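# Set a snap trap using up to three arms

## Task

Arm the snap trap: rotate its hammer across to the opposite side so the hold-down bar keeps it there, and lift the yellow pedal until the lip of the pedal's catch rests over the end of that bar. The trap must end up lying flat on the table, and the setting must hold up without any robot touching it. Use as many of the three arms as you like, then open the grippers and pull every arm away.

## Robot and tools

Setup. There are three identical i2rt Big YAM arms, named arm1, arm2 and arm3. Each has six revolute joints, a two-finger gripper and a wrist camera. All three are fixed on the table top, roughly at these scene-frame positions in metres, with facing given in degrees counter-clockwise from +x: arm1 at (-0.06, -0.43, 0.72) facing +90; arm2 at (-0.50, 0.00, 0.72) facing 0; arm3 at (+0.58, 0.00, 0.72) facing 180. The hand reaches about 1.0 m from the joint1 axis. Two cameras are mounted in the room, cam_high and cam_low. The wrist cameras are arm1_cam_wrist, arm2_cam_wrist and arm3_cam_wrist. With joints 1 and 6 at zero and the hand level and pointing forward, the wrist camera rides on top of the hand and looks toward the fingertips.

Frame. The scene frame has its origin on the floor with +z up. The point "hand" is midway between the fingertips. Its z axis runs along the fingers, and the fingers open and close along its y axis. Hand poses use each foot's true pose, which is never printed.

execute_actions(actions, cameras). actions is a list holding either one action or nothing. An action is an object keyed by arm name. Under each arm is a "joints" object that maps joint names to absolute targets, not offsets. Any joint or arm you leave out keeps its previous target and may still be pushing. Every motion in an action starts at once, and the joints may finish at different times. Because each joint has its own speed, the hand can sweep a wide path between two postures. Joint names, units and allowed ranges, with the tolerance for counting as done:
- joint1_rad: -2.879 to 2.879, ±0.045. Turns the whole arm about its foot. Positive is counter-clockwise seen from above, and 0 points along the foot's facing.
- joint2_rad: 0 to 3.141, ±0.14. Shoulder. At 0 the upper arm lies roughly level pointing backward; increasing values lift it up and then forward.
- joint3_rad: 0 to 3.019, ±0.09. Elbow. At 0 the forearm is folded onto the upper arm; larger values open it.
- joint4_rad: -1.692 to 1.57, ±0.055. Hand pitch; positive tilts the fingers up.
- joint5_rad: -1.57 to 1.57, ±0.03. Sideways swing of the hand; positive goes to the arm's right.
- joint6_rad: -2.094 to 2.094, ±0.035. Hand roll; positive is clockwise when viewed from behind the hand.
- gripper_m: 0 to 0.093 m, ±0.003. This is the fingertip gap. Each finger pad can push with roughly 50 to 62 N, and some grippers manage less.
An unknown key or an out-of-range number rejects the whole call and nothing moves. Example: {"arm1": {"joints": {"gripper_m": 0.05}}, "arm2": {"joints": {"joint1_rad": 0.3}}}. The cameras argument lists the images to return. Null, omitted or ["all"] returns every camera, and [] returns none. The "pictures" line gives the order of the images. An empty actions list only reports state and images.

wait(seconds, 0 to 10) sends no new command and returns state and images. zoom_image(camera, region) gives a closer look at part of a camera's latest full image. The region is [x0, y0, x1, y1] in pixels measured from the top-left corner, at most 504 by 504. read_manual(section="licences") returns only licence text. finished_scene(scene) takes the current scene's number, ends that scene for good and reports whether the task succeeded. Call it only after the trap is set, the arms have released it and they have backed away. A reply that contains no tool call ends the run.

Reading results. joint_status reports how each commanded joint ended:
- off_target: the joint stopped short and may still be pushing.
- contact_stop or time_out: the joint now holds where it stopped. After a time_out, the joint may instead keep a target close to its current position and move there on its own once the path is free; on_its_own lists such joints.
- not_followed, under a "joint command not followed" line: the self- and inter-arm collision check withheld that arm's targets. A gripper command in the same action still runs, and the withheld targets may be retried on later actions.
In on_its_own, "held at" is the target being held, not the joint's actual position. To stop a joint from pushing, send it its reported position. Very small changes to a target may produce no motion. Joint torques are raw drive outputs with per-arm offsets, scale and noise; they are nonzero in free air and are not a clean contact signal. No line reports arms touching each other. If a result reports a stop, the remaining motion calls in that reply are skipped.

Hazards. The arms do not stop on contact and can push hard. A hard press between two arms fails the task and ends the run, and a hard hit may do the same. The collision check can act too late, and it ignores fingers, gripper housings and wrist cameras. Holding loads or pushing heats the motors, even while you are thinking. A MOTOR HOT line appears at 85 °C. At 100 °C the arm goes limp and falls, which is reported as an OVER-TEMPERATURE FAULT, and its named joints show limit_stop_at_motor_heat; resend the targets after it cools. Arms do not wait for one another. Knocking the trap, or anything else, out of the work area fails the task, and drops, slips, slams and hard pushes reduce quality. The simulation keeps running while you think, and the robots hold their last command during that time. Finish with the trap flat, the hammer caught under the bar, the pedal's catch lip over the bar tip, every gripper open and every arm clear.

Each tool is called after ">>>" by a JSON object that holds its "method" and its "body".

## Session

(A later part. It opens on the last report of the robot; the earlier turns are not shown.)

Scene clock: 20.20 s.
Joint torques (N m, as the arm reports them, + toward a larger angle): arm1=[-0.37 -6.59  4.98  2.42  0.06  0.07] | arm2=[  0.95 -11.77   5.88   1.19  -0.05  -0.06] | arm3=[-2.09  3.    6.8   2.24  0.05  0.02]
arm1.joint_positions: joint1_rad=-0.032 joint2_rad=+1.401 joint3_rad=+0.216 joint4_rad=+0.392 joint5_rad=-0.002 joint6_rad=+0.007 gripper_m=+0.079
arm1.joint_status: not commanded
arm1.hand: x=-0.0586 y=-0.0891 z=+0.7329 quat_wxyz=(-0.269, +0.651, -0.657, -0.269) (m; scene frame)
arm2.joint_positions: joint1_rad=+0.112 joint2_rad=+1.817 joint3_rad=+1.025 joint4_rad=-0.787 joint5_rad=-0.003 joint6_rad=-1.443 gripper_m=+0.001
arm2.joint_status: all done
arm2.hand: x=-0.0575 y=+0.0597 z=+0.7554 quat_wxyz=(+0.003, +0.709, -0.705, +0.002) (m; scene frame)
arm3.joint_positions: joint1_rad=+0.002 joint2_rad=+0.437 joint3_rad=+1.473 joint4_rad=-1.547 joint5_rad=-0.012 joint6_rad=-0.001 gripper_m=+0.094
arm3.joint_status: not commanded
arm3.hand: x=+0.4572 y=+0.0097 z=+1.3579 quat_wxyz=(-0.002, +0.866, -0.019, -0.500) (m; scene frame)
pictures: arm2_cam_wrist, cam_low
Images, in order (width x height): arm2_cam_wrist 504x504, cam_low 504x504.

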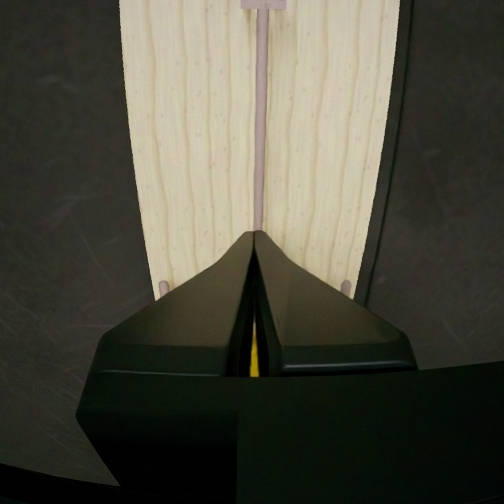

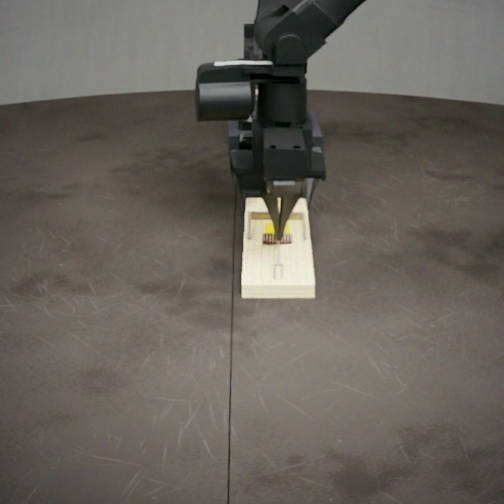

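>>> {"method": "execute_actions", "body": {"actions": [{"arm2":{"joints":{"gripper_m":0.03}}}], "cameras": []}}

>>> {"method": "execute_actions", "body": {"actions": [{"arm2":{"joints":{"joint2_rad":1.85,"joint4_rad":-0.748}}}], "cameras": ["arm2_cam_wrist"]}}

>>> {"method": "execute_actions", "body": {"actions": [{"arm2":{"joints":{"gripper_m":0.0}}}], "cameras": ["arm2_cam_wrist","cam_low"]}}

Scene clock: 20.90 s.
Joint torques (N m, as the arm reports them, + toward a larger angle): arm1=[-0.89 -6.52  5.06  2.43  0.01  0.  ] | arm2=[  1.42 -11.79   5.95   1.25  -0.04  -0.04] | arm3=[-2.12  2.98  6.79  2.24  0.05  0.02]
arm1.joint_positions: joint1_rad=-0.032 joint2_rad=+1.401 joint3_rad=+0.216 joint4_rad=+0.392 joint5_rad=-0.002 joint6_rad=+0.007 gripper_m=+0.079
arm1.joint_status: not commanded
arm1.hand: x=-0.0586 y=-0.0891 z=+0.7329 quat_wxyz=(-0.269, +0.651, -0.657, -0.269) (m; scene frame)
arm2.joint_positions: joint1_rad=+0.112 joint2_rad=+1.817 joint3_rad=+1.025 joint4_rad=-0.787 joint5_rad=-0.003 joint6_rad=-1.443 gripper_m=+0.030
arm2.joint_status: all done
arm2.hand: x=-0.0575 y=+0.0597 z=+0.7554 quat_wxyz=(+0.003, +0.709, -0.705, +0.002) (m; scene frame)
arm3.joint_positions: joint1_rad=+0.002 joint2_rad=+0.437 joint3_rad=+1.473 joint4_rad=-1.547 joint5_rad=-0.012 joint6_rad=-0.001 gripper_m=+0.094
arm3.joint_status: not commanded
arm3.hand: x=+0.4572 y=+0.0097 z=+1.3579 quat_wxyz=(-0.002, +0.866, -0.019, -0.500) (m; scene frame)
pictures: none
No camera images: the call's "cameras" was empty. Leave "cameras" out to get every camera's image.

Scene clock: 21.67 s.
Joint torques (N m, as the arm reports them, + toward a larger angle): arm1=[-0.21 -5.86  4.86  2.18  0.12  0.02] | arm2=[  1.11 -12.34   5.63   1.21  -0.06  -0.04] | arm3=[-2.09  2.99  6.8   2.25  0.05  0.01]
arm1.joint_positions: joint1_rad=-0.032 joint2_rad=+1.401 joint3_rad=+0.216 joint4_rad=+0.392 joint5_rad=-0.002 joint6_rad=+0.007 gripper_m=+0.079
arm1.joint_status: not commanded
arm1.hand: x=-0.0586 y=-0.0891 z=+0.7329 quat_wxyz=(-0.269, +0.651, -0.657, -0.269) (m; scene frame)
arm2.joint_positions: joint1_rad=+0.112 joint2_rad=+1.849 joint3_rad=+1.025 joint4_rad=-0.761 joint5_rad=-0.003 joint6_rad=-1.443 gripper_m=+0.030
arm2.joint_status: all done
arm2.hand: x=-0.0567 y=+0.0597 z=+0.7413 quat_wxyz=(+0.006, +0.709, -0.705, -0.001) (m; scene frame)
arm3.joint_positions: joint1_rad=+0.002 joint2_rad=+0.437 joint3_rad=+1.473 joint4_rad=-1.547 joint5_rad=-0.012 joint6_rad=-0.001 gripper_m=+0.094
arm3.joint_status: not commanded
arm3.hand: x=+0.4572 y=+0.0097 z=+1.3579 quat_wxyz=(-0.002, +0.866, -0.019, -0.500) (m; scene frame)
pictures: arm2_cam_wrist
Images, in order (width x height): arm2_cam_wrist 504x504.

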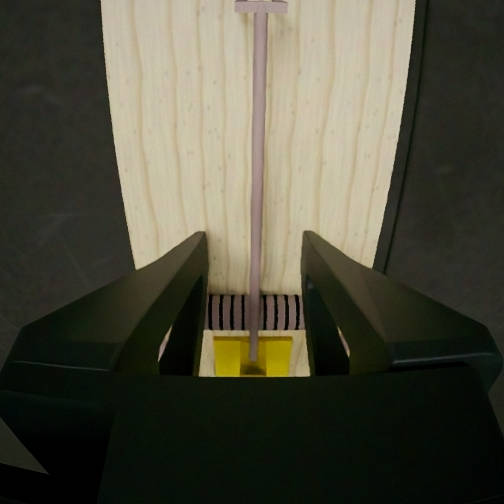

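Scene clock: 22.20 s.
Joint torques (N m, as the arm reports them, + toward a larger angle): arm1=[-0.55 -7.42  4.87  2.37  0.05  0.03] | arm2=[  1.39 -12.57   5.74   1.15  -0.03  -0.04] | arm3=[-2.07  2.98  6.79  2.24  0.05  0.02]
arm1.joint_positions: joint1_rad=-0.032 joint2_rad=+1.401 joint3_rad=+0.216 joint4_rad=+0.392 joint5_rad=-0.002 joint6_rad=+0.007 gripper_m=+0.079
arm1.joint_status: not commanded
arm1.hand: x=-0.0586 y=-0.0891 z=+0.7329 quat_wxyz=(-0.269, +0.651, -0.657, -0.269) (m; scene frame)
arm2.joint_positions: joint1_rad=+0.112 joint2_rad=+1.849 joint3_rad=+1.025 joint4_rad=-0.760 joint5_rad=-0.003 joint6_rad=-1.443 gripper_m=+0.002
arm2.joint_status: all done
arm2.hand: x=-0.0564 y=+0.0597 z=+0.7413 quat_wxyz=(+0.005, +0.709, -0.705, +0.000) (m; scene frame)
arm3.joint_positions: joint1_rad=+0.002 joint2_rad=+0.437 joint3_rad=+1.473 joint4_rad=-1.547 joint5_rad=-0.012 joint6_rad=-0.001 gripper_m=+0.094
arm3.joint_status: not commanded
arm3.hand: x=+0.4572 y=+0.0097 z=+1.3579 quat_wxyz=(-0.002, +0.866, -0.019, -0.500) (m; scene frame)
pictures: arm2_cam_wrist, cam_low
Images, in order (width x height): arm2_cam_wrist 504x504, cam_low 504x504.

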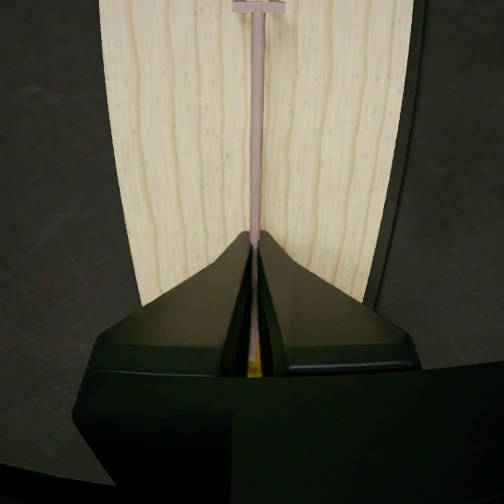

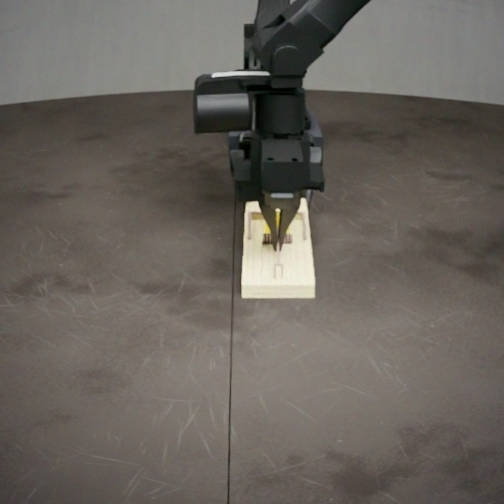

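>>> {"method": "execute_actions", "body": {"actions": [{"arm2":{"joints":{"joint1_rad":0.166,"joint2_rad":1.735,"joint3_rad":1.08,"joint4_rad":-0.885,"joint6_rad":-1.39}}}], "cameras": ["arm2_cam_wrist","cam_low","arm3_cam_wrist"]}}

Scene clock: 23.33 s.
Joint torques (N m, as the arm reports them, + toward a larger angle): arm1=[-0.31 -6.35  4.53  1.25  0.39  0.21] | arm2=[  2.37 -12.95  10.06  -0.08  -0.63   0.24] | arm3=[-2.07  3.02  6.79  2.25  0.06  0.01]
arm1.joint_positions: joint1_rad=-0.032 joint2_rad=+1.400 joint3_rad=+0.222 joint4_rad=+0.414 joint5_rad=-0.011 joint6_rad=-0.012 gripper_m=+0.079
arm1.joint_status: not commanded
arm1.hand: x=-0.0601 y=-0.0816 z=+0.7391 quat_wxyz=(-0.278, +0.655, -0.645, -0.279) (m; scene frame)
arm2.joint_positions: joint1_rad=+0.146 joint2_rad=+1.744 joint3_rad=+1.037 joint4_rad=-0.865 joint5_rad=+0.012 joint6_rad=-1.405 gripper_m=+0.002
arm2.joint_status: all done
arm2.hand: x=-0.0617 y=+0.0722 z=+0.7896 quat_wxyz=(+0.005, +0.708, -0.706, +0.010) (m; scene frame)
arm3.joint_positions: joint1_rad=+0.002 joint2_rad=+0.437 joint3_rad=+1.473 joint4_rad=-1.547 joint5_rad=-0.012 joint6_rad=-0.001 gripper_m=+0.094
arm3.joint_status: not commanded
arm3.hand: x=+0.4572 y=+0.0097 z=+1.3579 quat_wxyz=(-0.002, +0.866, -0.019, -0.500) (m; scene frame)
pictures: arm2_cam_wrist, arm3_cam_wrist, cam_low
Images, in order (width x height): arm2_cam_wrist 504x504, arm3_cam_wrist 504x504, cam_low 504x504.

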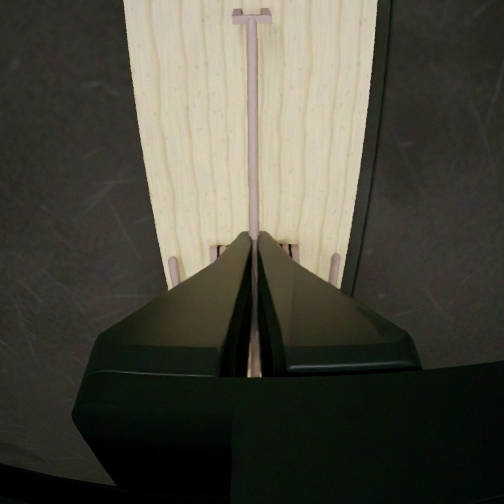

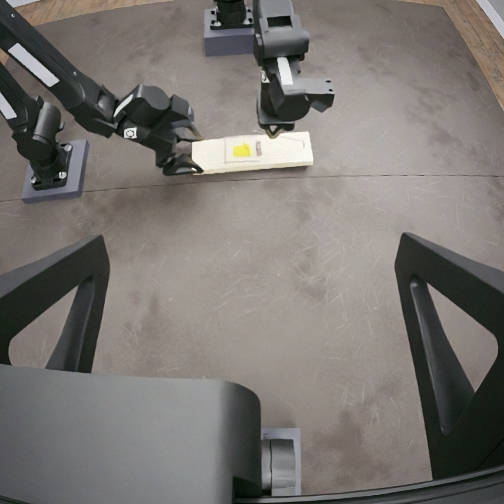

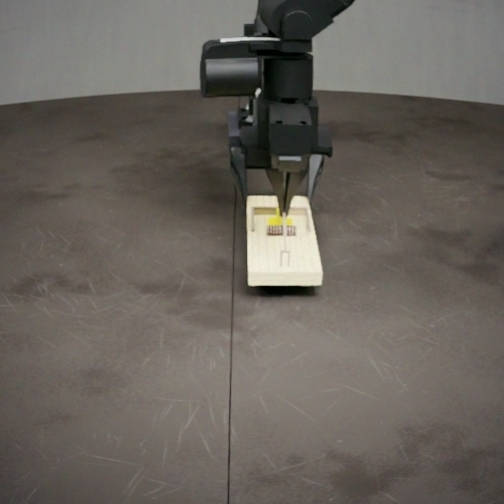

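>>> {"method": "execute_actions", "body": {"actions": [{"arm2":{"joints":{"gripper_m":0.0022}}}], "cameras": ["arm2_cam_wrist","cam_low","arm3_cam_wrist"]}}

Scene clock: 23.87 s.
Joint torques (N m, as the arm reports them, + toward a larger angle): arm1=[-0.59 -6.1   4.56  1.75  0.42  0.27] | arm2=[  1.8  -12.37  10.14  -0.07  -0.45   0.22] | arm3=[-2.06  2.97  6.8   2.25  0.05  0.02]
arm1.joint_positions: joint1_rad=-0.032 joint2_rad=+1.400 joint3_rad=+0.222 joint4_rad=+0.414 joint5_rad=-0.011 joint6_rad=-0.013 gripper_m=+0.079
arm1.joint_status: not commanded
arm1.hand: x=-0.0601 y=-0.0820 z=+0.7389 quat_wxyz=(-0.278, +0.655, -0.645, -0.278) (m; scene frame)
arm2.joint_positions: joint1_rad=+0.148 joint2_rad=+1.744 joint3_rad=+1.037 joint4_rad=-0.865 joint5_rad=+0.008 joint6_rad=-1.404 gripper_m=+0.002
arm2.joint_status: all done
arm2.hand: x=-0.0620 y=+0.0739 z=+0.7896 quat_wxyz=(+0.003, +0.709, -0.706, +0.008) (m; scene frame)
arm3.joint_positions: joint1_rad=+0.002 joint2_rad=+0.437 joint3_rad=+1.473 joint4_rad=-1.547 joint5_rad=-0.012 joint6_rad=-0.001 gripper_m=+0.094
arm3.joint_status: not commanded
arm3.hand: x=+0.4572 y=+0.0097 z=+1.3579 quat_wxyz=(-0.002, +0.866, -0.019, -0.500) (m; scene frame)
pictures: arm2_cam_wrist, arm3_cam_wrist, cam_low
Images, in order (width x height): arm2_cam_wrist 504x504, arm3_cam_wrist 504x504, cam_low 504x504.

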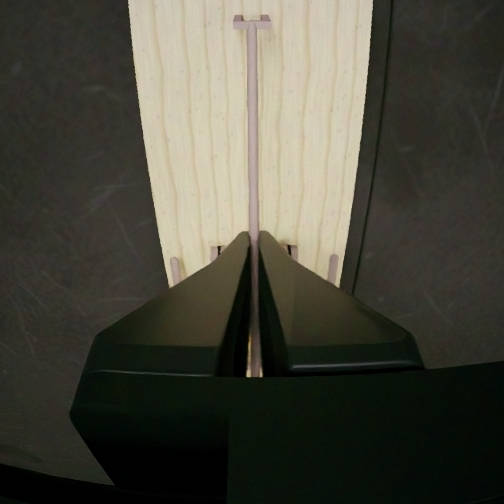

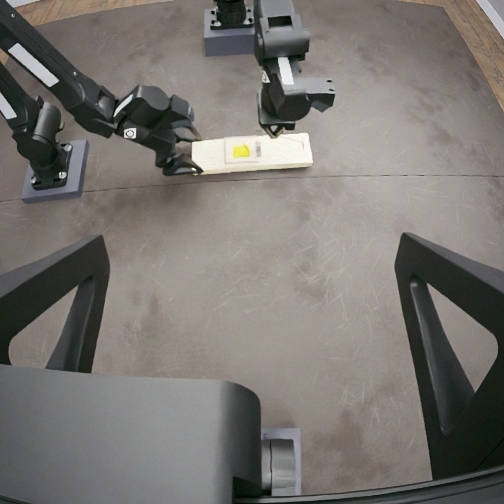

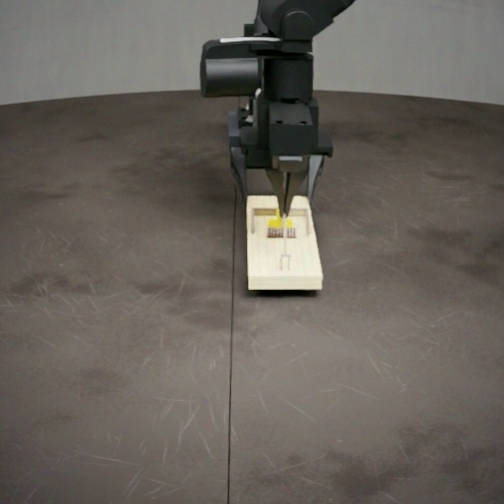

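>>> {"method": "execute_actions", "body": {"actions": [{"arm1":{"joints":{"gripper_m":0.088}},"arm2":{"joints":{"joint1_rad":0.14,"joint2_rad":1.79,"joint3_rad":1.045,"joint4_rad":-0.82,"gripper_m":0.0035}}}], "cameras": ["arm2_cam_wrist","cam_low","arm1_cam_wrist"]}}

Scene clock: 24.77 s.
Joint torques (N m, as the arm reports them, + toward a larger angle): arm1=[-0.98 -6.02  4.91  1.54  0.08  0.11] | arm2=[ -0.74 -11.74   7.12   1.19  -0.2    0.15] | arm3=[-2.07  3.01  6.79  2.24  0.05  0.02]
arm1.joint_positions: joint1_rad=-0.032 joint2_rad=+1.400 joint3_rad=+0.219 joint4_rad=+0.414 joint5_rad=-0.003 joint6_rad=+0.001 gripper_m=+0.088
arm1.joint_status: all done
arm1.hand: x=-0.0587 y=-0.0836 z=+0.7379 quat_wxyz=(-0.278, +0.650, -0.651, -0.276) (m; scene frame)
arm2.joint_positions: joint1_rad=+0.147 joint2_rad=+1.788 joint3_rad=+1.037 joint4_rad=-0.834 joint5_rad=+0.000 joint6_rad=-1.399 gripper_m=+0.003
arm2.joint_status: all done
arm2.hand: x=-0.0606 y=+0.0744 z=+0.7706 quat_wxyz=(+0.007, +0.706, -0.708, +0.001) (m; scene frame)
arm3.joint_positions: joint1_rad=+0.002 joint2_rad=+0.437 joint3_rad=+1.473 joint4_rad=-1.547 joint5_rad=-0.012 joint6_rad=-0.001 gripper_m=+0.094
arm3.joint_status: not commanded
arm3.hand: x=+0.4572 y=+0.0097 z=+1.3579 quat_wxyz=(-0.002, +0.866, -0.019, -0.500) (m; scene frame)
pictures: arm1_cam_wrist, arm2_cam_wrist, cam_low
Images, in order (width x height): arm1_cam_wrist 504x504, arm2_cam_wrist 504x504, cam_low 504x504.

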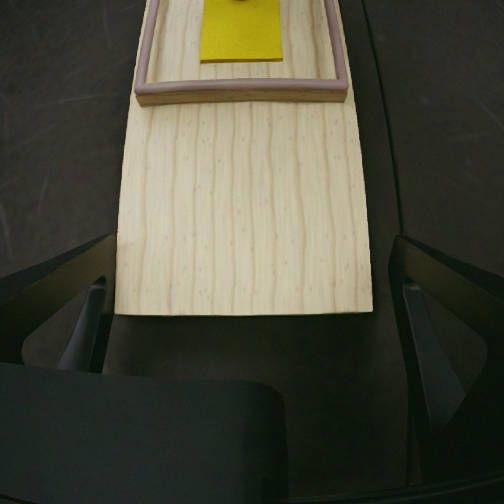

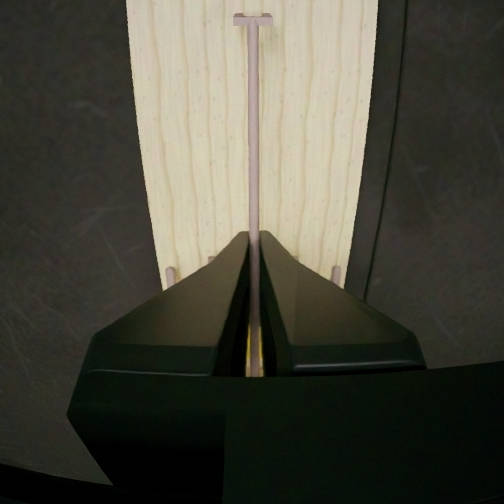

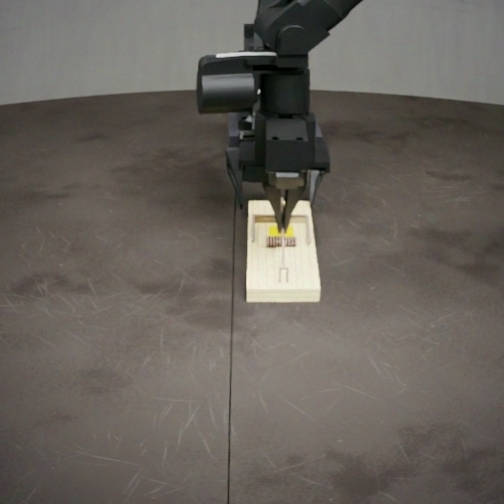

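>>> {"method": "execute_actions", "body": {"actions": [{"arm1":{"joints":{"joint2_rad":1.422}}}], "cameras": []}}

>>> {"method": "execute_actions", "body": {"actions": [{"arm1":{"joints":{"gripper_m":0.07}},"arm2":{"joints":{"joint4_rad":-0.805}}}], "cameras": []}}

>>> {"method": "execute_actions", "body": {"actions": [{"arm2":{"joints":{"joint1_rad":0.213,"joint2_rad":1.725,"joint3_rad":1.10,"joint4_rad":-0.92,"joint6_rad":-1.342}}}], "cameras": ["arm2_cam_wrist","cam_low","arm3_cam_wrist"]}}

Scene clock: 25.50 s.
Joint torques (N m, as the arm reports them, + toward a larger angle): arm1=[-0.49 -6.3   4.64  1.66  0.07  0.16] | arm2=[ -0.17 -11.79   7.07   1.29  -0.18   0.14] | arm3=[-2.08  3.    6.78  2.25  0.05  0.02]
arm1.joint_positions: joint1_rad=-0.032 joint2_rad=+1.409 joint3_rad=+0.219 joint4_rad=+0.414 joint5_rad=-0.003 joint6_rad=+0.002 gripper_m=+0.088
arm1.joint_status: all done
arm1.hand: x=-0.0587 y=-0.0849 z=+0.7349 quat_wxyz=(-0.275, +0.651, -0.653, -0.274) (m; scene frame)
arm2.joint_positions: joint1_rad=+0.147 joint2_rad=+1.788 joint3_rad=+1.037 joint4_rad=-0.834 joint5_rad=+0.000 joint6_rad=-1.399 gripper_m=+0.003
arm2.joint_status: not commanded
arm2.hand: x=-0.0606 y=+0.0744 z=+0.7706 quat_wxyz=(+0.007, +0.706, -0.708, +0.001) (m; scene frame)
arm3.joint_positions: joint1_rad=+0.002 joint2_rad=+0.437 joint3_rad=+1.473 joint4_rad=-1.547 joint5_rad=-0.012 joint6_rad=-0.001 gripper_m=+0.094
arm3.joint_status: not commanded
arm3.hand: x=+0.4572 y=+0.0097 z=+1.3579 quat_wxyz=(-0.002, +0.866, -0.019, -0.500) (m; scene frame)
pictures: none
No camera images: the call's "cameras" was empty. Leave "cameras" out to get every camera's image.

Scene clock: 25.97 s.
Joint torques (N m, as the arm reports them, + toward a larger angle): arm1=[-0.6  -4.83  4.61  1.28  0.07  0.07] | arm2=[ -0.2  -11.97   7.13   1.5   -0.17   0.17] | arm3=[-2.07  2.98  6.79  2.25  0.05  0.02]
arm1.joint_positions: joint1_rad=-0.032 joint2_rad=+1.410 joint3_rad=+0.219 joint4_rad=+0.414 joint5_rad=-0.002 joint6_rad=+0.004 gripper_m=+0.078
arm1.joint_status: gripper_m off_target (ended at +0.078, target +0.070)
arm1.hand: x=-0.0586 y=-0.0850 z=+0.7348 quat_wxyz=(-0.275, +0.650, -0.653, -0.273) (m; scene frame)
arm2.joint_positions: joint1_rad=+0.147 joint2_rad=+1.788 joint3_rad=+1.037 joint4_rad=-0.824 joint5_rad=+0.000 joint6_rad=-1.399 gripper_m=+0.003
arm2.joint_status: all done
arm2.hand: x=-0.0582 y=+0.0748 z=+0.7706 quat_wxyz=(+0.003, +0.706, -0.708, +0.004) (m; scene frame)
arm3.joint_positions: joint1_rad=+0.002 joint2_rad=+0.437 joint3_rad=+1.473 joint4_rad=-1.547 joint5_rad=-0.012 joint6_rad=-0.001 gripper_m=+0.094
arm3.joint_status: not commanded
arm3.hand: x=+0.4572 y=+0.0097 z=+1.3579 quat_wxyz=(-0.002, +0.866, -0.019, -0.500) (m; scene frame)
pictures: none
No camera images: the call's "cameras" was empty. Leave "cameras" out to get every camera's image.

Scene clock: 26.80 s.
Joint torques (N m, as the arm reports them, + toward a larger angle): arm1=[ 0.3  -5.8   4.5   1.18  0.15  0.1 ] | arm2=[  1.21 -12.45   9.81  -0.03  -0.31   0.21] | arm3=[-2.08  3.02  6.78  2.24  0.05  0.01]
arm1.joint_positions: joint1_rad=-0.032 joint2_rad=+1.410 joint3_rad=+0.219 joint4_rad=+0.414 joint5_rad=-0.005 joint6_rad=-0.002 gripper_m=+0.078
arm1.joint_status: not commanded
arm1.hand: x=-0.0591 y=-0.0850 z=+0.7348 quat_wxyz=(-0.274, +0.652, -0.651, -0.274) (m; scene frame)
arm2.joint_positions: joint1_rad=+0.206 joint2_rad=+1.728 joint3_rad=+1.065 joint4_rad=-0.901 joint5_rad=+0.003 joint6_rad=-1.356 gripper_m=+0.003
arm2.joint_status: all done
arm2.hand: x=-0.0608 y=+0.1015 z=+0.8042 quat_wxyz=(-0.001, +0.712, -0.702, +0.009) (m; scene frame)
arm3.joint_positions: joint1_rad=+0.002 joint2_rad=+0.437 joint3_rad=+1.473 joint4_rad=-1.547 joint5_rad=-0.012 joint6_rad=-0.001 gripper_m=+0.094
arm3.joint_status: not commanded
arm3.hand: x=+0.4572 y=+0.0097 z=+1.3579 quat_wxyz=(-0.002, +0.866, -0.019, -0.500) (m; scene frame)
pictures: arm2_cam_wrist, arm3_cam_wrist, cam_low
Images, in order (width x height): arm2_cam_wrist 504x504, arm3_cam_wrist 504x504, cam_low 504x504.

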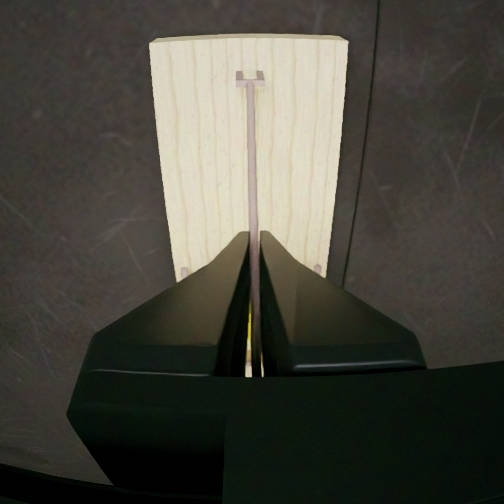

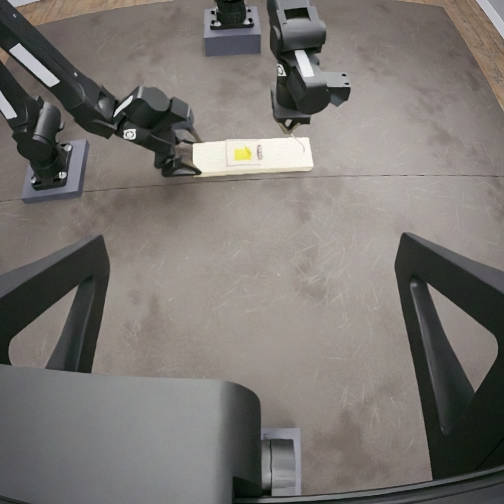

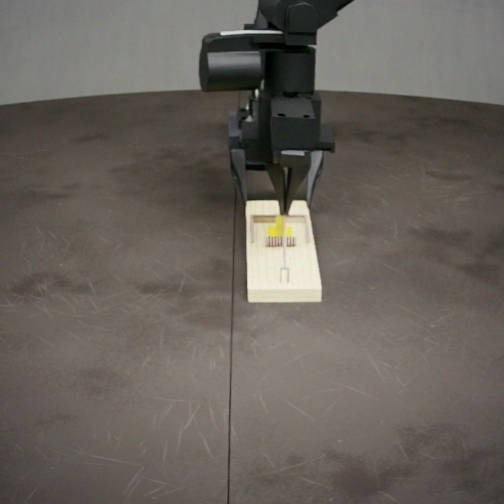

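>>> {"method": "execute_actions", "body": {"actions": [{"arm2":{"joints":{"joint1_rad":0.302,"joint2_rad":1.75,"joint3_rad":1.155,"joint4_rad":-0.96,"joint6_rad":-1.25}}}], "cameras": ["arm3_cam_wrist"]}}

>>> {"method": "execute_actions", "body": {"actions": [{"arm2":{"joints":{"joint1_rad":0.386,"joint2_rad":1.807,"joint3_rad":1.183,"joint4_rad":-0.90,"joint6_rad":-1.165}}}], "cameras": ["arm2_cam_wrist","cam_low","arm3_cam_wrist"]}}

Scene clock: 27.90 s.
Joint torques (N m, as the arm reports them, + toward a larger angle): arm1=[ 0.39 -6.07  4.7   1.51  0.26  0.13] | arm2=[  0.65 -11.57  10.25   0.51  -0.25   0.16] | arm3=[-2.09  2.99  6.79  2.24  0.06  0.02]
arm1.joint_positions: joint1_rad=-0.032 joint2_rad=+1.410 joint3_rad=+0.219 joint4_rad=+0.414 joint5_rad=-0.008 joint6_rad=-0.007 gripper_m=+0.078
arm1.joint_status: not commanded
arm1.hand: x=-0.0595 y=-0.0850 z=+0.7348 quat_wxyz=(-0.274, +0.655, -0.649, -0.274) (m; scene frame)
arm2.joint_positions: joint1_rad=+0.302 joint2_rad=+1.738 joint3_rad=+1.116 joint4_rad=-0.953 joint5_rad=+0.002 joint6_rad=-1.259 gripper_m=+0.003
arm2.joint_status: all done
arm2.hand: x=-0.0628 y=+0.1467 z=+0.8149 quat_wxyz=(+0.003, +0.712, -0.702, +0.005) (m; scene frame)
arm3.joint_positions: joint1_rad=+0.002 joint2_rad=+0.437 joint3_rad=+1.473 joint4_rad=-1.547 joint5_rad=-0.012 joint6_rad=-0.001 gripper_m=+0.094
arm3.joint_status: not commanded
arm3.hand: x=+0.4572 y=+0.0097 z=+1.3579 quat_wxyz=(-0.002, +0.866, -0.019, -0.500) (m; scene frame)
pictures: arm3_cam_wrist
Images, in order (width x height): arm3_cam_wrist 504x504.

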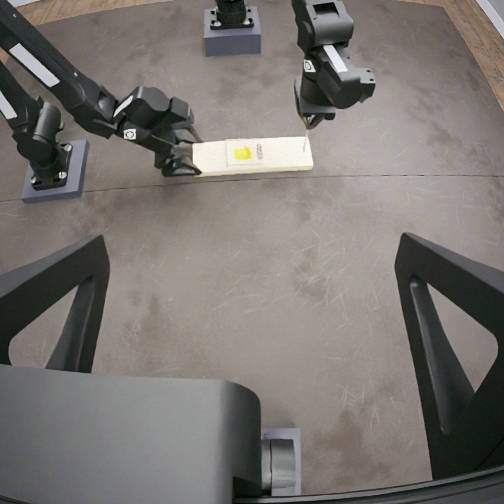

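Scene clock: 28.83 s.
Joint torques (N m, as the arm reports them, + toward a larger angle): arm1=[-0.39 -5.08  4.89  1.62  0.23  0.19] | arm2=[  0.15 -12.9   10.31   0.93  -0.1    0.11] | arm3=[-2.05  3.    6.79  2.24  0.05  0.01]
arm1.joint_positions: joint1_rad=-0.032 joint2_rad=+1.410 joint3_rad=+0.219 joint4_rad=+0.414 joint5_rad=-0.007 joint6_rad=-0.004 gripper_m=+0.078
arm1.joint_status: not commanded
arm1.hand: x=-0.0595 y=-0.0850 z=+0.7348 quat_wxyz=(-0.274, +0.654, -0.650, -0.274) (m; scene frame)
arm2.joint_positions: joint1_rad=+0.388 joint2_rad=+1.806 joint3_rad=+1.142 joint4_rad=-0.903 joint5_rad=-0.002 joint6_rad=-1.172 gripper_m=+0.003
arm2.joint_status: all done
arm2.hand: x=-0.0618 y=+0.1907 z=+0.7923 quat_wxyz=(-0.002, +0.711, -0.703, +0.005) (m; scene frame)
arm3.joint_positions: joint1_rad=+0.002 joint2_rad=+0.437 joint3_rad=+1.473 joint4_rad=-1.547 joint5_rad=-0.012 joint6_rad=-0.001 gripper_m=+0.094
arm3.joint_status: not commanded
arm3.hand: x=+0.4572 y=+0.0097 z=+1.3579 quat_wxyz=(-0.002, +0.866, -0.019, -0.500) (m; scene frame)
pictures: arm2_cam_wrist, arm3_cam_wrist, cam_low
Images, in order (width x height): arm2_cam_wrist 504x504, arm3_cam_wrist 504x504, cam_low 504x504.

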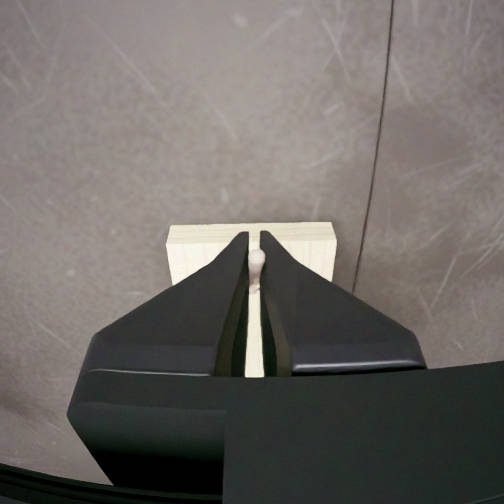

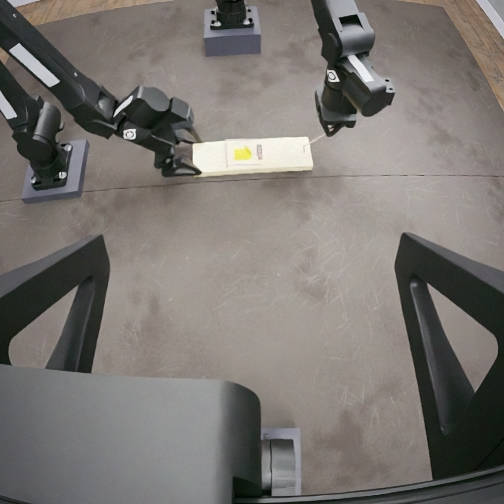

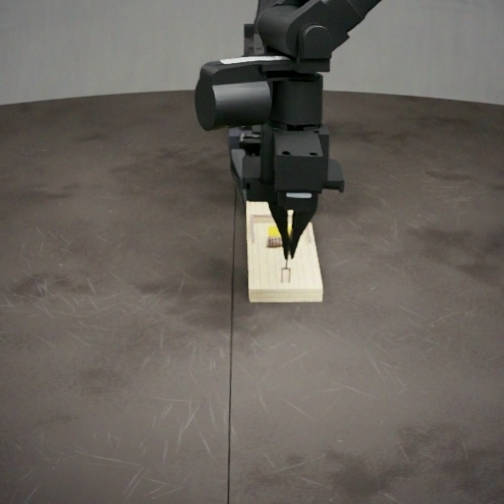

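>>> {"method": "execute_actions", "body": {"actions": [{"arm3":{"joints":{"joint1_rad":0.084,"joint2_rad":1.7,"joint3_rad":0.735,"joint4_rad":0.87,"joint6_rad":-1.57,"gripper_m":0.015}}}], "cameras": []}}

>>> {"method": "execute_actions", "body": {"actions": [{"arm3":{"joints":{"joint2_rad":2.0}}}], "cameras": ["cam_high","cam_low","arm3_cam_wrist","arm1_cam_wrist"]}}

Scene clock: 31.50 s.
Joint torques (N m, as the arm reports them, + toward a larger angle): arm1=[-0.78 -5.51  4.66  1.44  0.19  0.16] | arm2=[  0.3  -12.71  10.27   0.89  -0.11   0.11] | arm3=[ -1.12 -12.58   6.11   3.24   0.04   0.04]
arm1.joint_positions: joint1_rad=-0.032 joint2_rad=+1.410 joint3_rad=+0.219 joint4_rad=+0.414 joint5_rad=-0.007 joint6_rad=-0.004 gripper_m=+0.078
arm1.joint_status: not commanded
arm1.hand: x=-0.0595 y=-0.0850 z=+0.7348 quat_wxyz=(-0.274, +0.654, -0.650, -0.274) (m; scene frame)
arm2.joint_positions: joint1_rad=+0.388 joint2_rad=+1.806 joint3_rad=+1.142 joint4_rad=-0.903 joint5_rad=-0.002 joint6_rad=-1.172 gripper_m=+0.003
arm2.joint_status: not commanded
arm2.hand: x=-0.0618 y=+0.1907 z=+0.7923 quat_wxyz=(-0.002, +0.711, -0.703, +0.005) (m; scene frame)
arm3.joint_positions: joint1_rad=+0.076 joint2_rad=+1.687 joint3_rad=+0.733 joint4_rad=+0.844 joint5_rad=-0.012 joint6_rad=-1.560 gripper_m=+0.015
arm3.joint_status: all done
arm3.hand: x=-0.0202 y=-0.0164 z=+0.9521 quat_wxyz=(-0.454, +0.524, +0.534, -0.484) (m; scene frame)
pictures: none
No camera images: the call's "cameras" was empty. Leave "cameras" out to get every camera's image.

Scene clock: 32.70 s.
Joint torques (N m, as the arm reports them, + toward a larger angle): arm1=[-0.89 -6.06  4.71  1.66  0.24  0.18] | arm2=[  0.   -12.78  10.28   0.9   -0.1    0.12] | arm3=[ -1.07 -16.08   3.71   2.75   0.01   0.03]
arm1.joint_positions: joint1_rad=-0.032 joint2_rad=+1.410 joint3_rad=+0.219 joint4_rad=+0.414 joint5_rad=-0.007 joint6_rad=-0.004 gripper_m=+0.078
arm1.joint_status: not commanded
arm1.hand: x=-0.0595 y=-0.0850 z=+0.7348 quat_wxyz=(-0.274, +0.654, -0.650, -0.274) (m; scene frame)
arm2.joint_positions: joint1_rad=+0.388 joint2_rad=+1.806 joint3_rad=+1.142 joint4_rad=-0.903 joint5_rad=-0.002 joint6_rad=-1.172 gripper_m=+0.003
arm2.joint_status: not commanded
arm2.hand: x=-0.0618 y=+0.1907 z=+0.7923 quat_wxyz=(-0.002, +0.711, -0.703, +0.005) (m; scene frame)
arm3.joint_positions: joint1_rad=+0.076 joint2_rad=+2.006 joint3_rad=+0.733 joint4_rad=+0.855 joint5_rad=-0.012 joint6_rad=-1.562 gripper_m=+0.015
arm3.joint_status: all done
arm3.hand: x=+0.0006 y=-0.0178 z=+0.7725 quat_wxyz=(-0.368, +0.589, +0.601, -0.396) (m; scene frame)
pictures: arm1_cam_wrist, arm3_cam_wrist, cam_high, cam_low
Images, in order (width x height): arm1_cam_wrist 504x504, arm3_cam_wrist 504x504, cam_high 504x504, cam_low 504x504.

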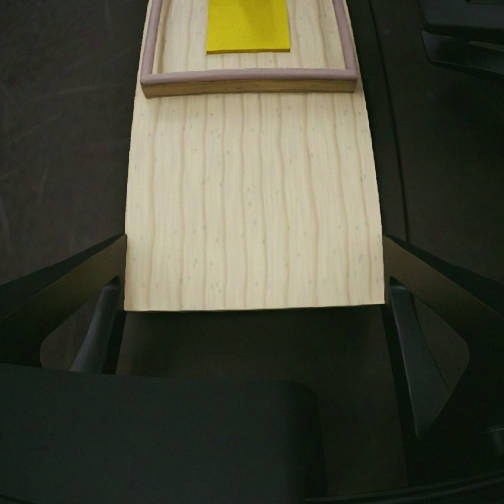

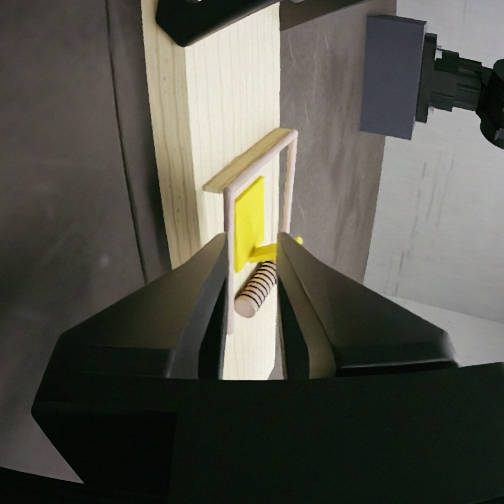

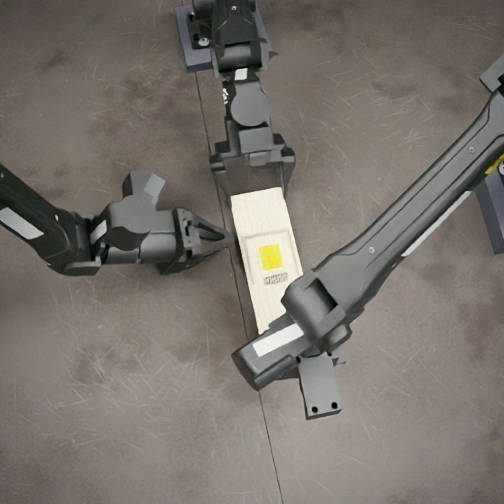

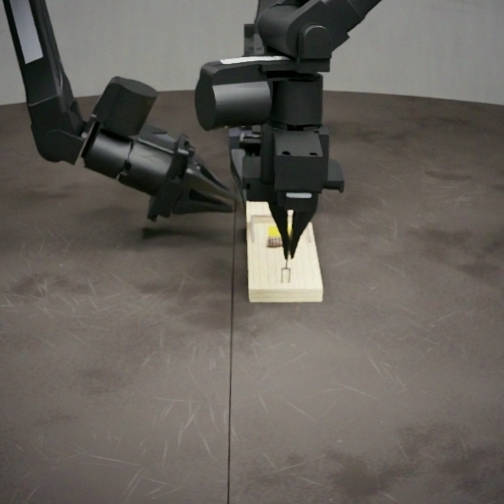

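>>> {"method": "execute_actions", "body": {"actions": [{"arm3":{"joints":{"joint1_rad":0.04,"joint2_rad":1.98,"joint3_rad":0.805,"joint4_rad":0.655}}}], "cameras": ["cam_low","arm3_cam_wrist","arm1_cam_wrist"]}}

Scene clock: 33.97 s.
Joint torques (N m, as the arm reports them, + toward a larger angle): arm1=[-0.58 -6.54  4.76  1.48  0.26  0.13] | arm2=[  0.17 -12.92  10.3    0.89  -0.1    0.12] | arm3=[ -2.37 -16.08   5.63   1.29   0.01   0.02]
arm1.joint_positions: joint1_rad=-0.032 joint2_rad=+1.410 joint3_rad=+0.219 joint4_rad=+0.414 joint5_rad=-0.007 joint6_rad=-0.004 gripper_m=+0.078
arm1.joint_status: not commanded
arm1.hand: x=-0.0595 y=-0.0850 z=+0.7348 quat_wxyz=(-0.274, +0.654, -0.650, -0.274) (m; scene frame)
arm2.joint_positions: joint1_rad=+0.388 joint2_rad=+1.806 joint3_rad=+1.142 joint4_rad=-0.903 joint5_rad=-0.002 joint6_rad=-1.172 gripper_m=+0.003
arm2.joint_status: not commanded
arm2.hand: x=-0.0618 y=+0.1907 z=+0.7923 quat_wxyz=(-0.002, +0.711, -0.703, +0.005) (m; scene frame)
arm3.joint_positions: joint1_rad=+0.046 joint2_rad=+1.993 joint3_rad=+0.784 joint4_rad=+0.672 joint5_rad=-0.012 joint6_rad=-1.562 gripper_m=+0.015
arm3.joint_status: all done
arm3.hand: x=-0.0051 y=-0.0007 z=+0.7568 quat_wxyz=(-0.338, +0.620, +0.614, -0.354) (m; scene frame)
pictures: arm1_cam_wrist, arm3_cam_wrist, cam_low
Images, in order (width x height): arm1_cam_wrist 504x504, arm3_cam_wrist 504x504, cam_low 504x504.

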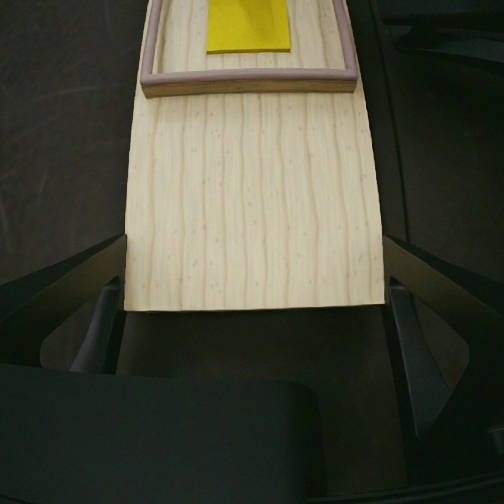

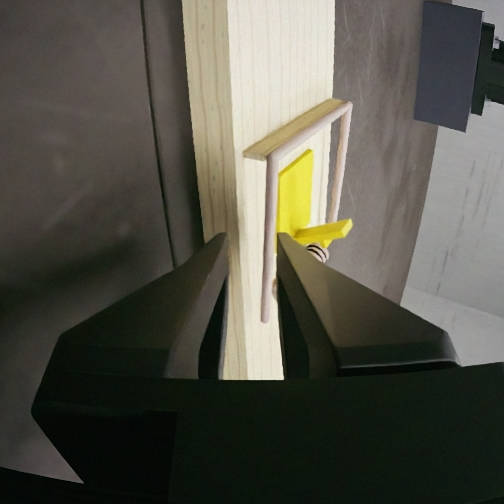

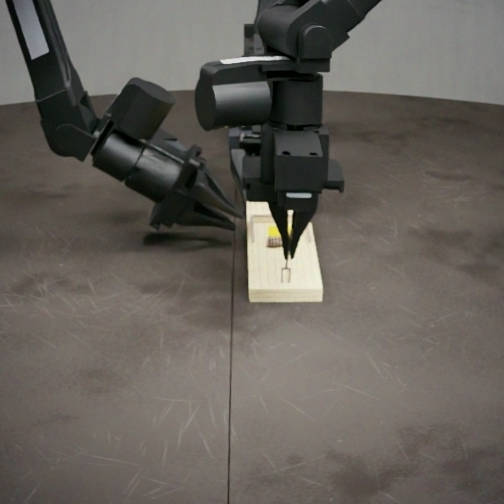

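>>> {"method": "execute_actions", "body": {"actions": [{"arm3":{"joints":{"joint2_rad":2.01,"joint3_rad":0.843,"joint4_rad":0.632}}}], "cameras": ["cam_low","arm3_cam_wrist"]}}

>>> {"method": "zoom_image", "body": {"camera": "cam_low", "region": [190, 180, 310, 270]}}

Scene clock: 34.77 s.
Joint torques (N m, as the arm reports them, + toward a larger angle): arm1=[-0.22 -5.36  4.54  1.76  0.24  0.2 ] | arm2=[  0.2  -12.7   10.21   0.82  -0.11   0.13] | arm3=[ -2.42 -14.59   6.28   1.3    0.     0.02]
arm1.joint_positions: joint1_rad=-0.032 joint2_rad=+1.410 joint3_rad=+0.219 joint4_rad=+0.414 joint5_rad=-0.007 joint6_rad=-0.004 gripper_m=+0.078
arm1.joint_status: not commanded
arm1.hand: x=-0.0595 y=-0.0850 z=+0.7348 quat_wxyz=(-0.274, +0.654, -0.650, -0.274) (m; scene frame)
arm2.joint_positions: joint1_rad=+0.388 joint2_rad=+1.806 joint3_rad=+1.142 joint4_rad=-0.903 joint5_rad=-0.002 joint6_rad=-1.172 gripper_m=+0.003
arm2.joint_status: not commanded
arm2.hand: x=-0.0618 y=+0.1907 z=+0.7923 quat_wxyz=(-0.002, +0.711, -0.703, +0.005) (m; scene frame)
arm3.joint_positions: joint1_rad=+0.046 joint2_rad=+1.993 joint3_rad=+0.817 joint4_rad=+0.650 joint5_rad=-0.012 joint6_rad=-1.562 gripper_m=+0.015
arm3.joint_status: all done
arm3.hand: x=-0.0179 y=-0.0006 z=+0.7633 quat_wxyz=(-0.341, +0.618, +0.612, -0.357) (m; scene frame)
pictures: arm3_cam_wrist, cam_low
Images, in order (width x height): arm3_cam_wrist 504x504, cam_low 504x504.

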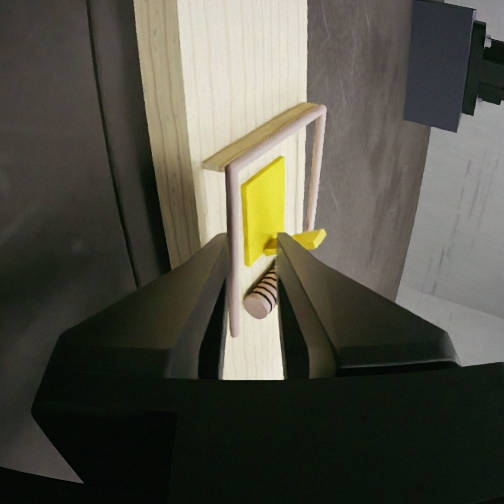

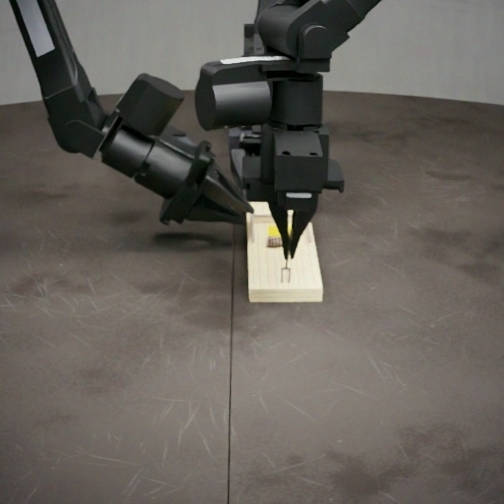

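Region (190, 180, 310, 270) of cam_low's 504x504 image, scaled by 4.200, with more detail than that image has; it fills the top 378 rows of this view, and the rest is white.

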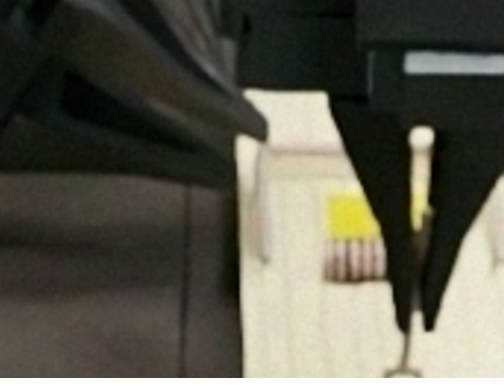

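>>> {"method": "execute_actions", "body": {"actions": [{"arm3":{"joints":{"joint2_rad":2.022,"joint4_rad":0.615}}}], "cameras": ["cam_low","arm3_cam_wrist"]}}

>>> {"method": "zoom_image", "body": {"camera": "cam_low", "region": [190, 180, 310, 270]}}

Scene clock: 35.40 s.
Joint torques (N m, as the arm reports them, + toward a larger angle): arm1=[-0.5  -5.29  4.38  1.22  0.34  0.21] | arm2=[  0.01 -12.7   10.28   0.85  -0.1    0.12] | arm3=[ -2.45 -13.47   6.24   1.29   0.     0.02]
arm1.joint_positions: joint1_rad=-0.032 joint2_rad=+1.410 joint3_rad=+0.219 joint4_rad=+0.414 joint5_rad=-0.007 joint6_rad=-0.004 gripper_m=+0.078
arm1.joint_status: not commanded
arm1.hand: x=-0.0595 y=-0.0850 z=+0.7348 quat_wxyz=(-0.274, +0.654, -0.650, -0.274) (m; scene frame)
arm2.joint_positions: joint1_rad=+0.388 joint2_rad=+1.806 joint3_rad=+1.142 joint4_rad=-0.903 joint5_rad=-0.002 joint6_rad=-1.172 gripper_m=+0.003
arm2.joint_status: not commanded
arm2.hand: x=-0.0618 y=+0.1907 z=+0.7923 quat_wxyz=(-0.002, +0.711, -0.703, +0.005) (m; scene frame)
arm3.joint_positions: joint1_rad=+0.046 joint2_rad=+1.994 joint3_rad=+0.817 joint4_rad=+0.632 joint5_rad=-0.012 joint6_rad=-1.562 gripper_m=+0.015
arm3.joint_status: all done
arm3.hand: x=-0.0156 y=-0.0006 z=+0.7594 quat_wxyz=(-0.335, +0.621, +0.615, -0.351) (m; scene frame)
pictures: arm3_cam_wrist, cam_low
Images, in order (width x height): arm3_cam_wrist 504x504, cam_low 504x504.

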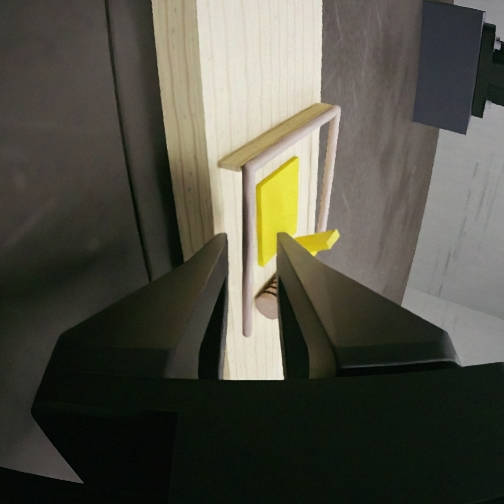

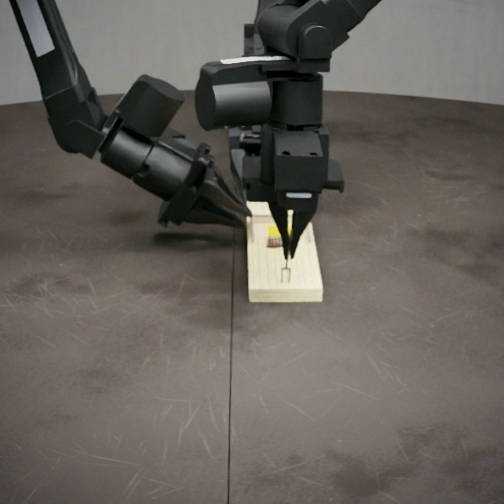

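Region (190, 180, 310, 270) of cam_low's 504x504 image, scaled by 4.200, with more detail than that image has; it fills the top 378 rows of this view, and the rest is white.

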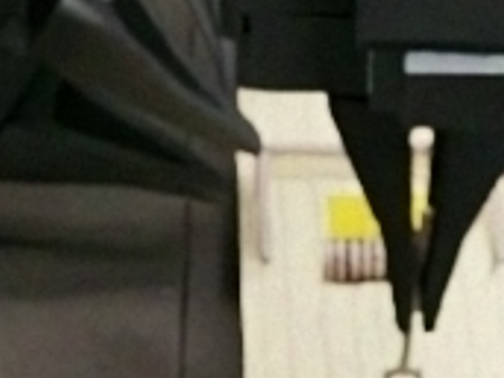

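>>> {"method": "execute_actions", "body": {"actions": [{"arm3":{"joints":{"joint2_rad":2.0,"joint3_rad":0.903,"joint4_rad":0.488}}}], "cameras": ["cam_low","arm3_cam_wrist"]}}

>>> {"method": "zoom_image", "body": {"camera": "cam_low", "region": [190, 180, 310, 270]}}

Scene clock: 36.30 s.
Joint torques (N m, as the arm reports them, + toward a larger angle): arm1=[-0.95 -6.31  4.66  1.49  0.27  0.14] | arm2=[  0.36 -12.77  10.29   0.85  -0.07   0.11] | arm3=[ -2.3  -15.35   6.84   1.07   0.     0.02]
arm1.joint_positions: joint1_rad=-0.032 joint2_rad=+1.410 joint3_rad=+0.219 joint4_rad=+0.414 joint5_rad=-0.009 joint6_rad=-0.004 gripper_m=+0.078
arm1.joint_status: not commanded
arm1.hand: x=-0.0598 y=-0.0850 z=+0.7348 quat_wxyz=(-0.273, +0.654, -0.650, -0.275) (m; scene frame)
arm2.joint_positions: joint1_rad=+0.388 joint2_rad=+1.806 joint3_rad=+1.142 joint4_rad=-0.903 joint5_rad=-0.002 joint6_rad=-1.171 gripper_m=+0.003
arm2.joint_status: not commanded
arm2.hand: x=-0.0618 y=+0.1908 z=+0.7923 quat_wxyz=(-0.002, +0.711, -0.703, +0.005) (m; scene frame)
arm3.joint_positions: joint1_rad=+0.046 joint2_rad=+1.994 joint3_rad=+0.874 joint4_rad=+0.511 joint5_rad=-0.012 joint6_rad=-1.562 gripper_m=+0.015
arm3.joint_status: all done
arm3.hand: x=-0.0269 y=-0.0006 z=+0.7551 quat_wxyz=(-0.315, +0.632, +0.626, -0.331) (m; scene frame)
pictures: arm3_cam_wrist, cam_low
Images, in order (width x height): arm3_cam_wrist 504x504, cam_low 504x504.

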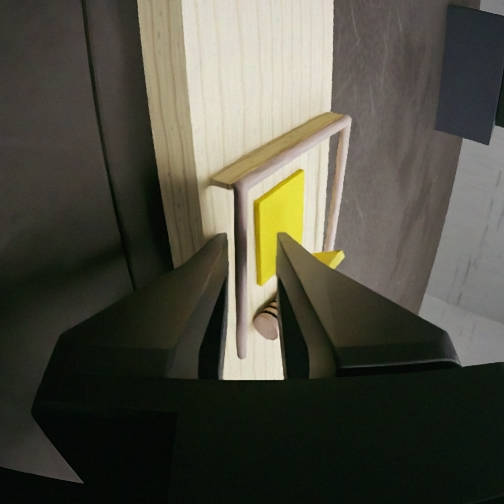

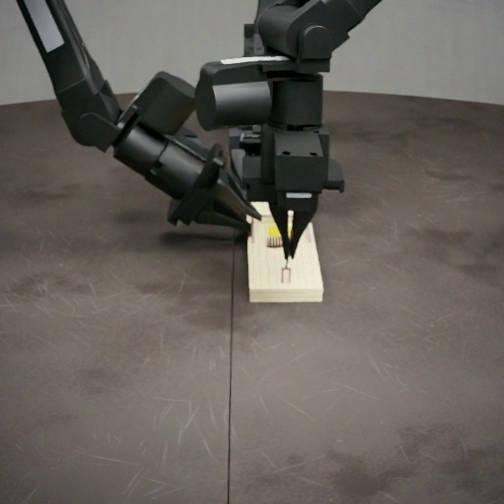

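Region (190, 180, 310, 270) of cam_low's 504x504 image, scaled by 4.200, with more detail than that image has; it fills the top 378 rows of this view, and the rest is white.

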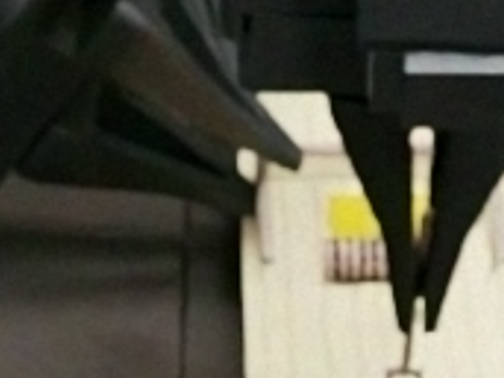

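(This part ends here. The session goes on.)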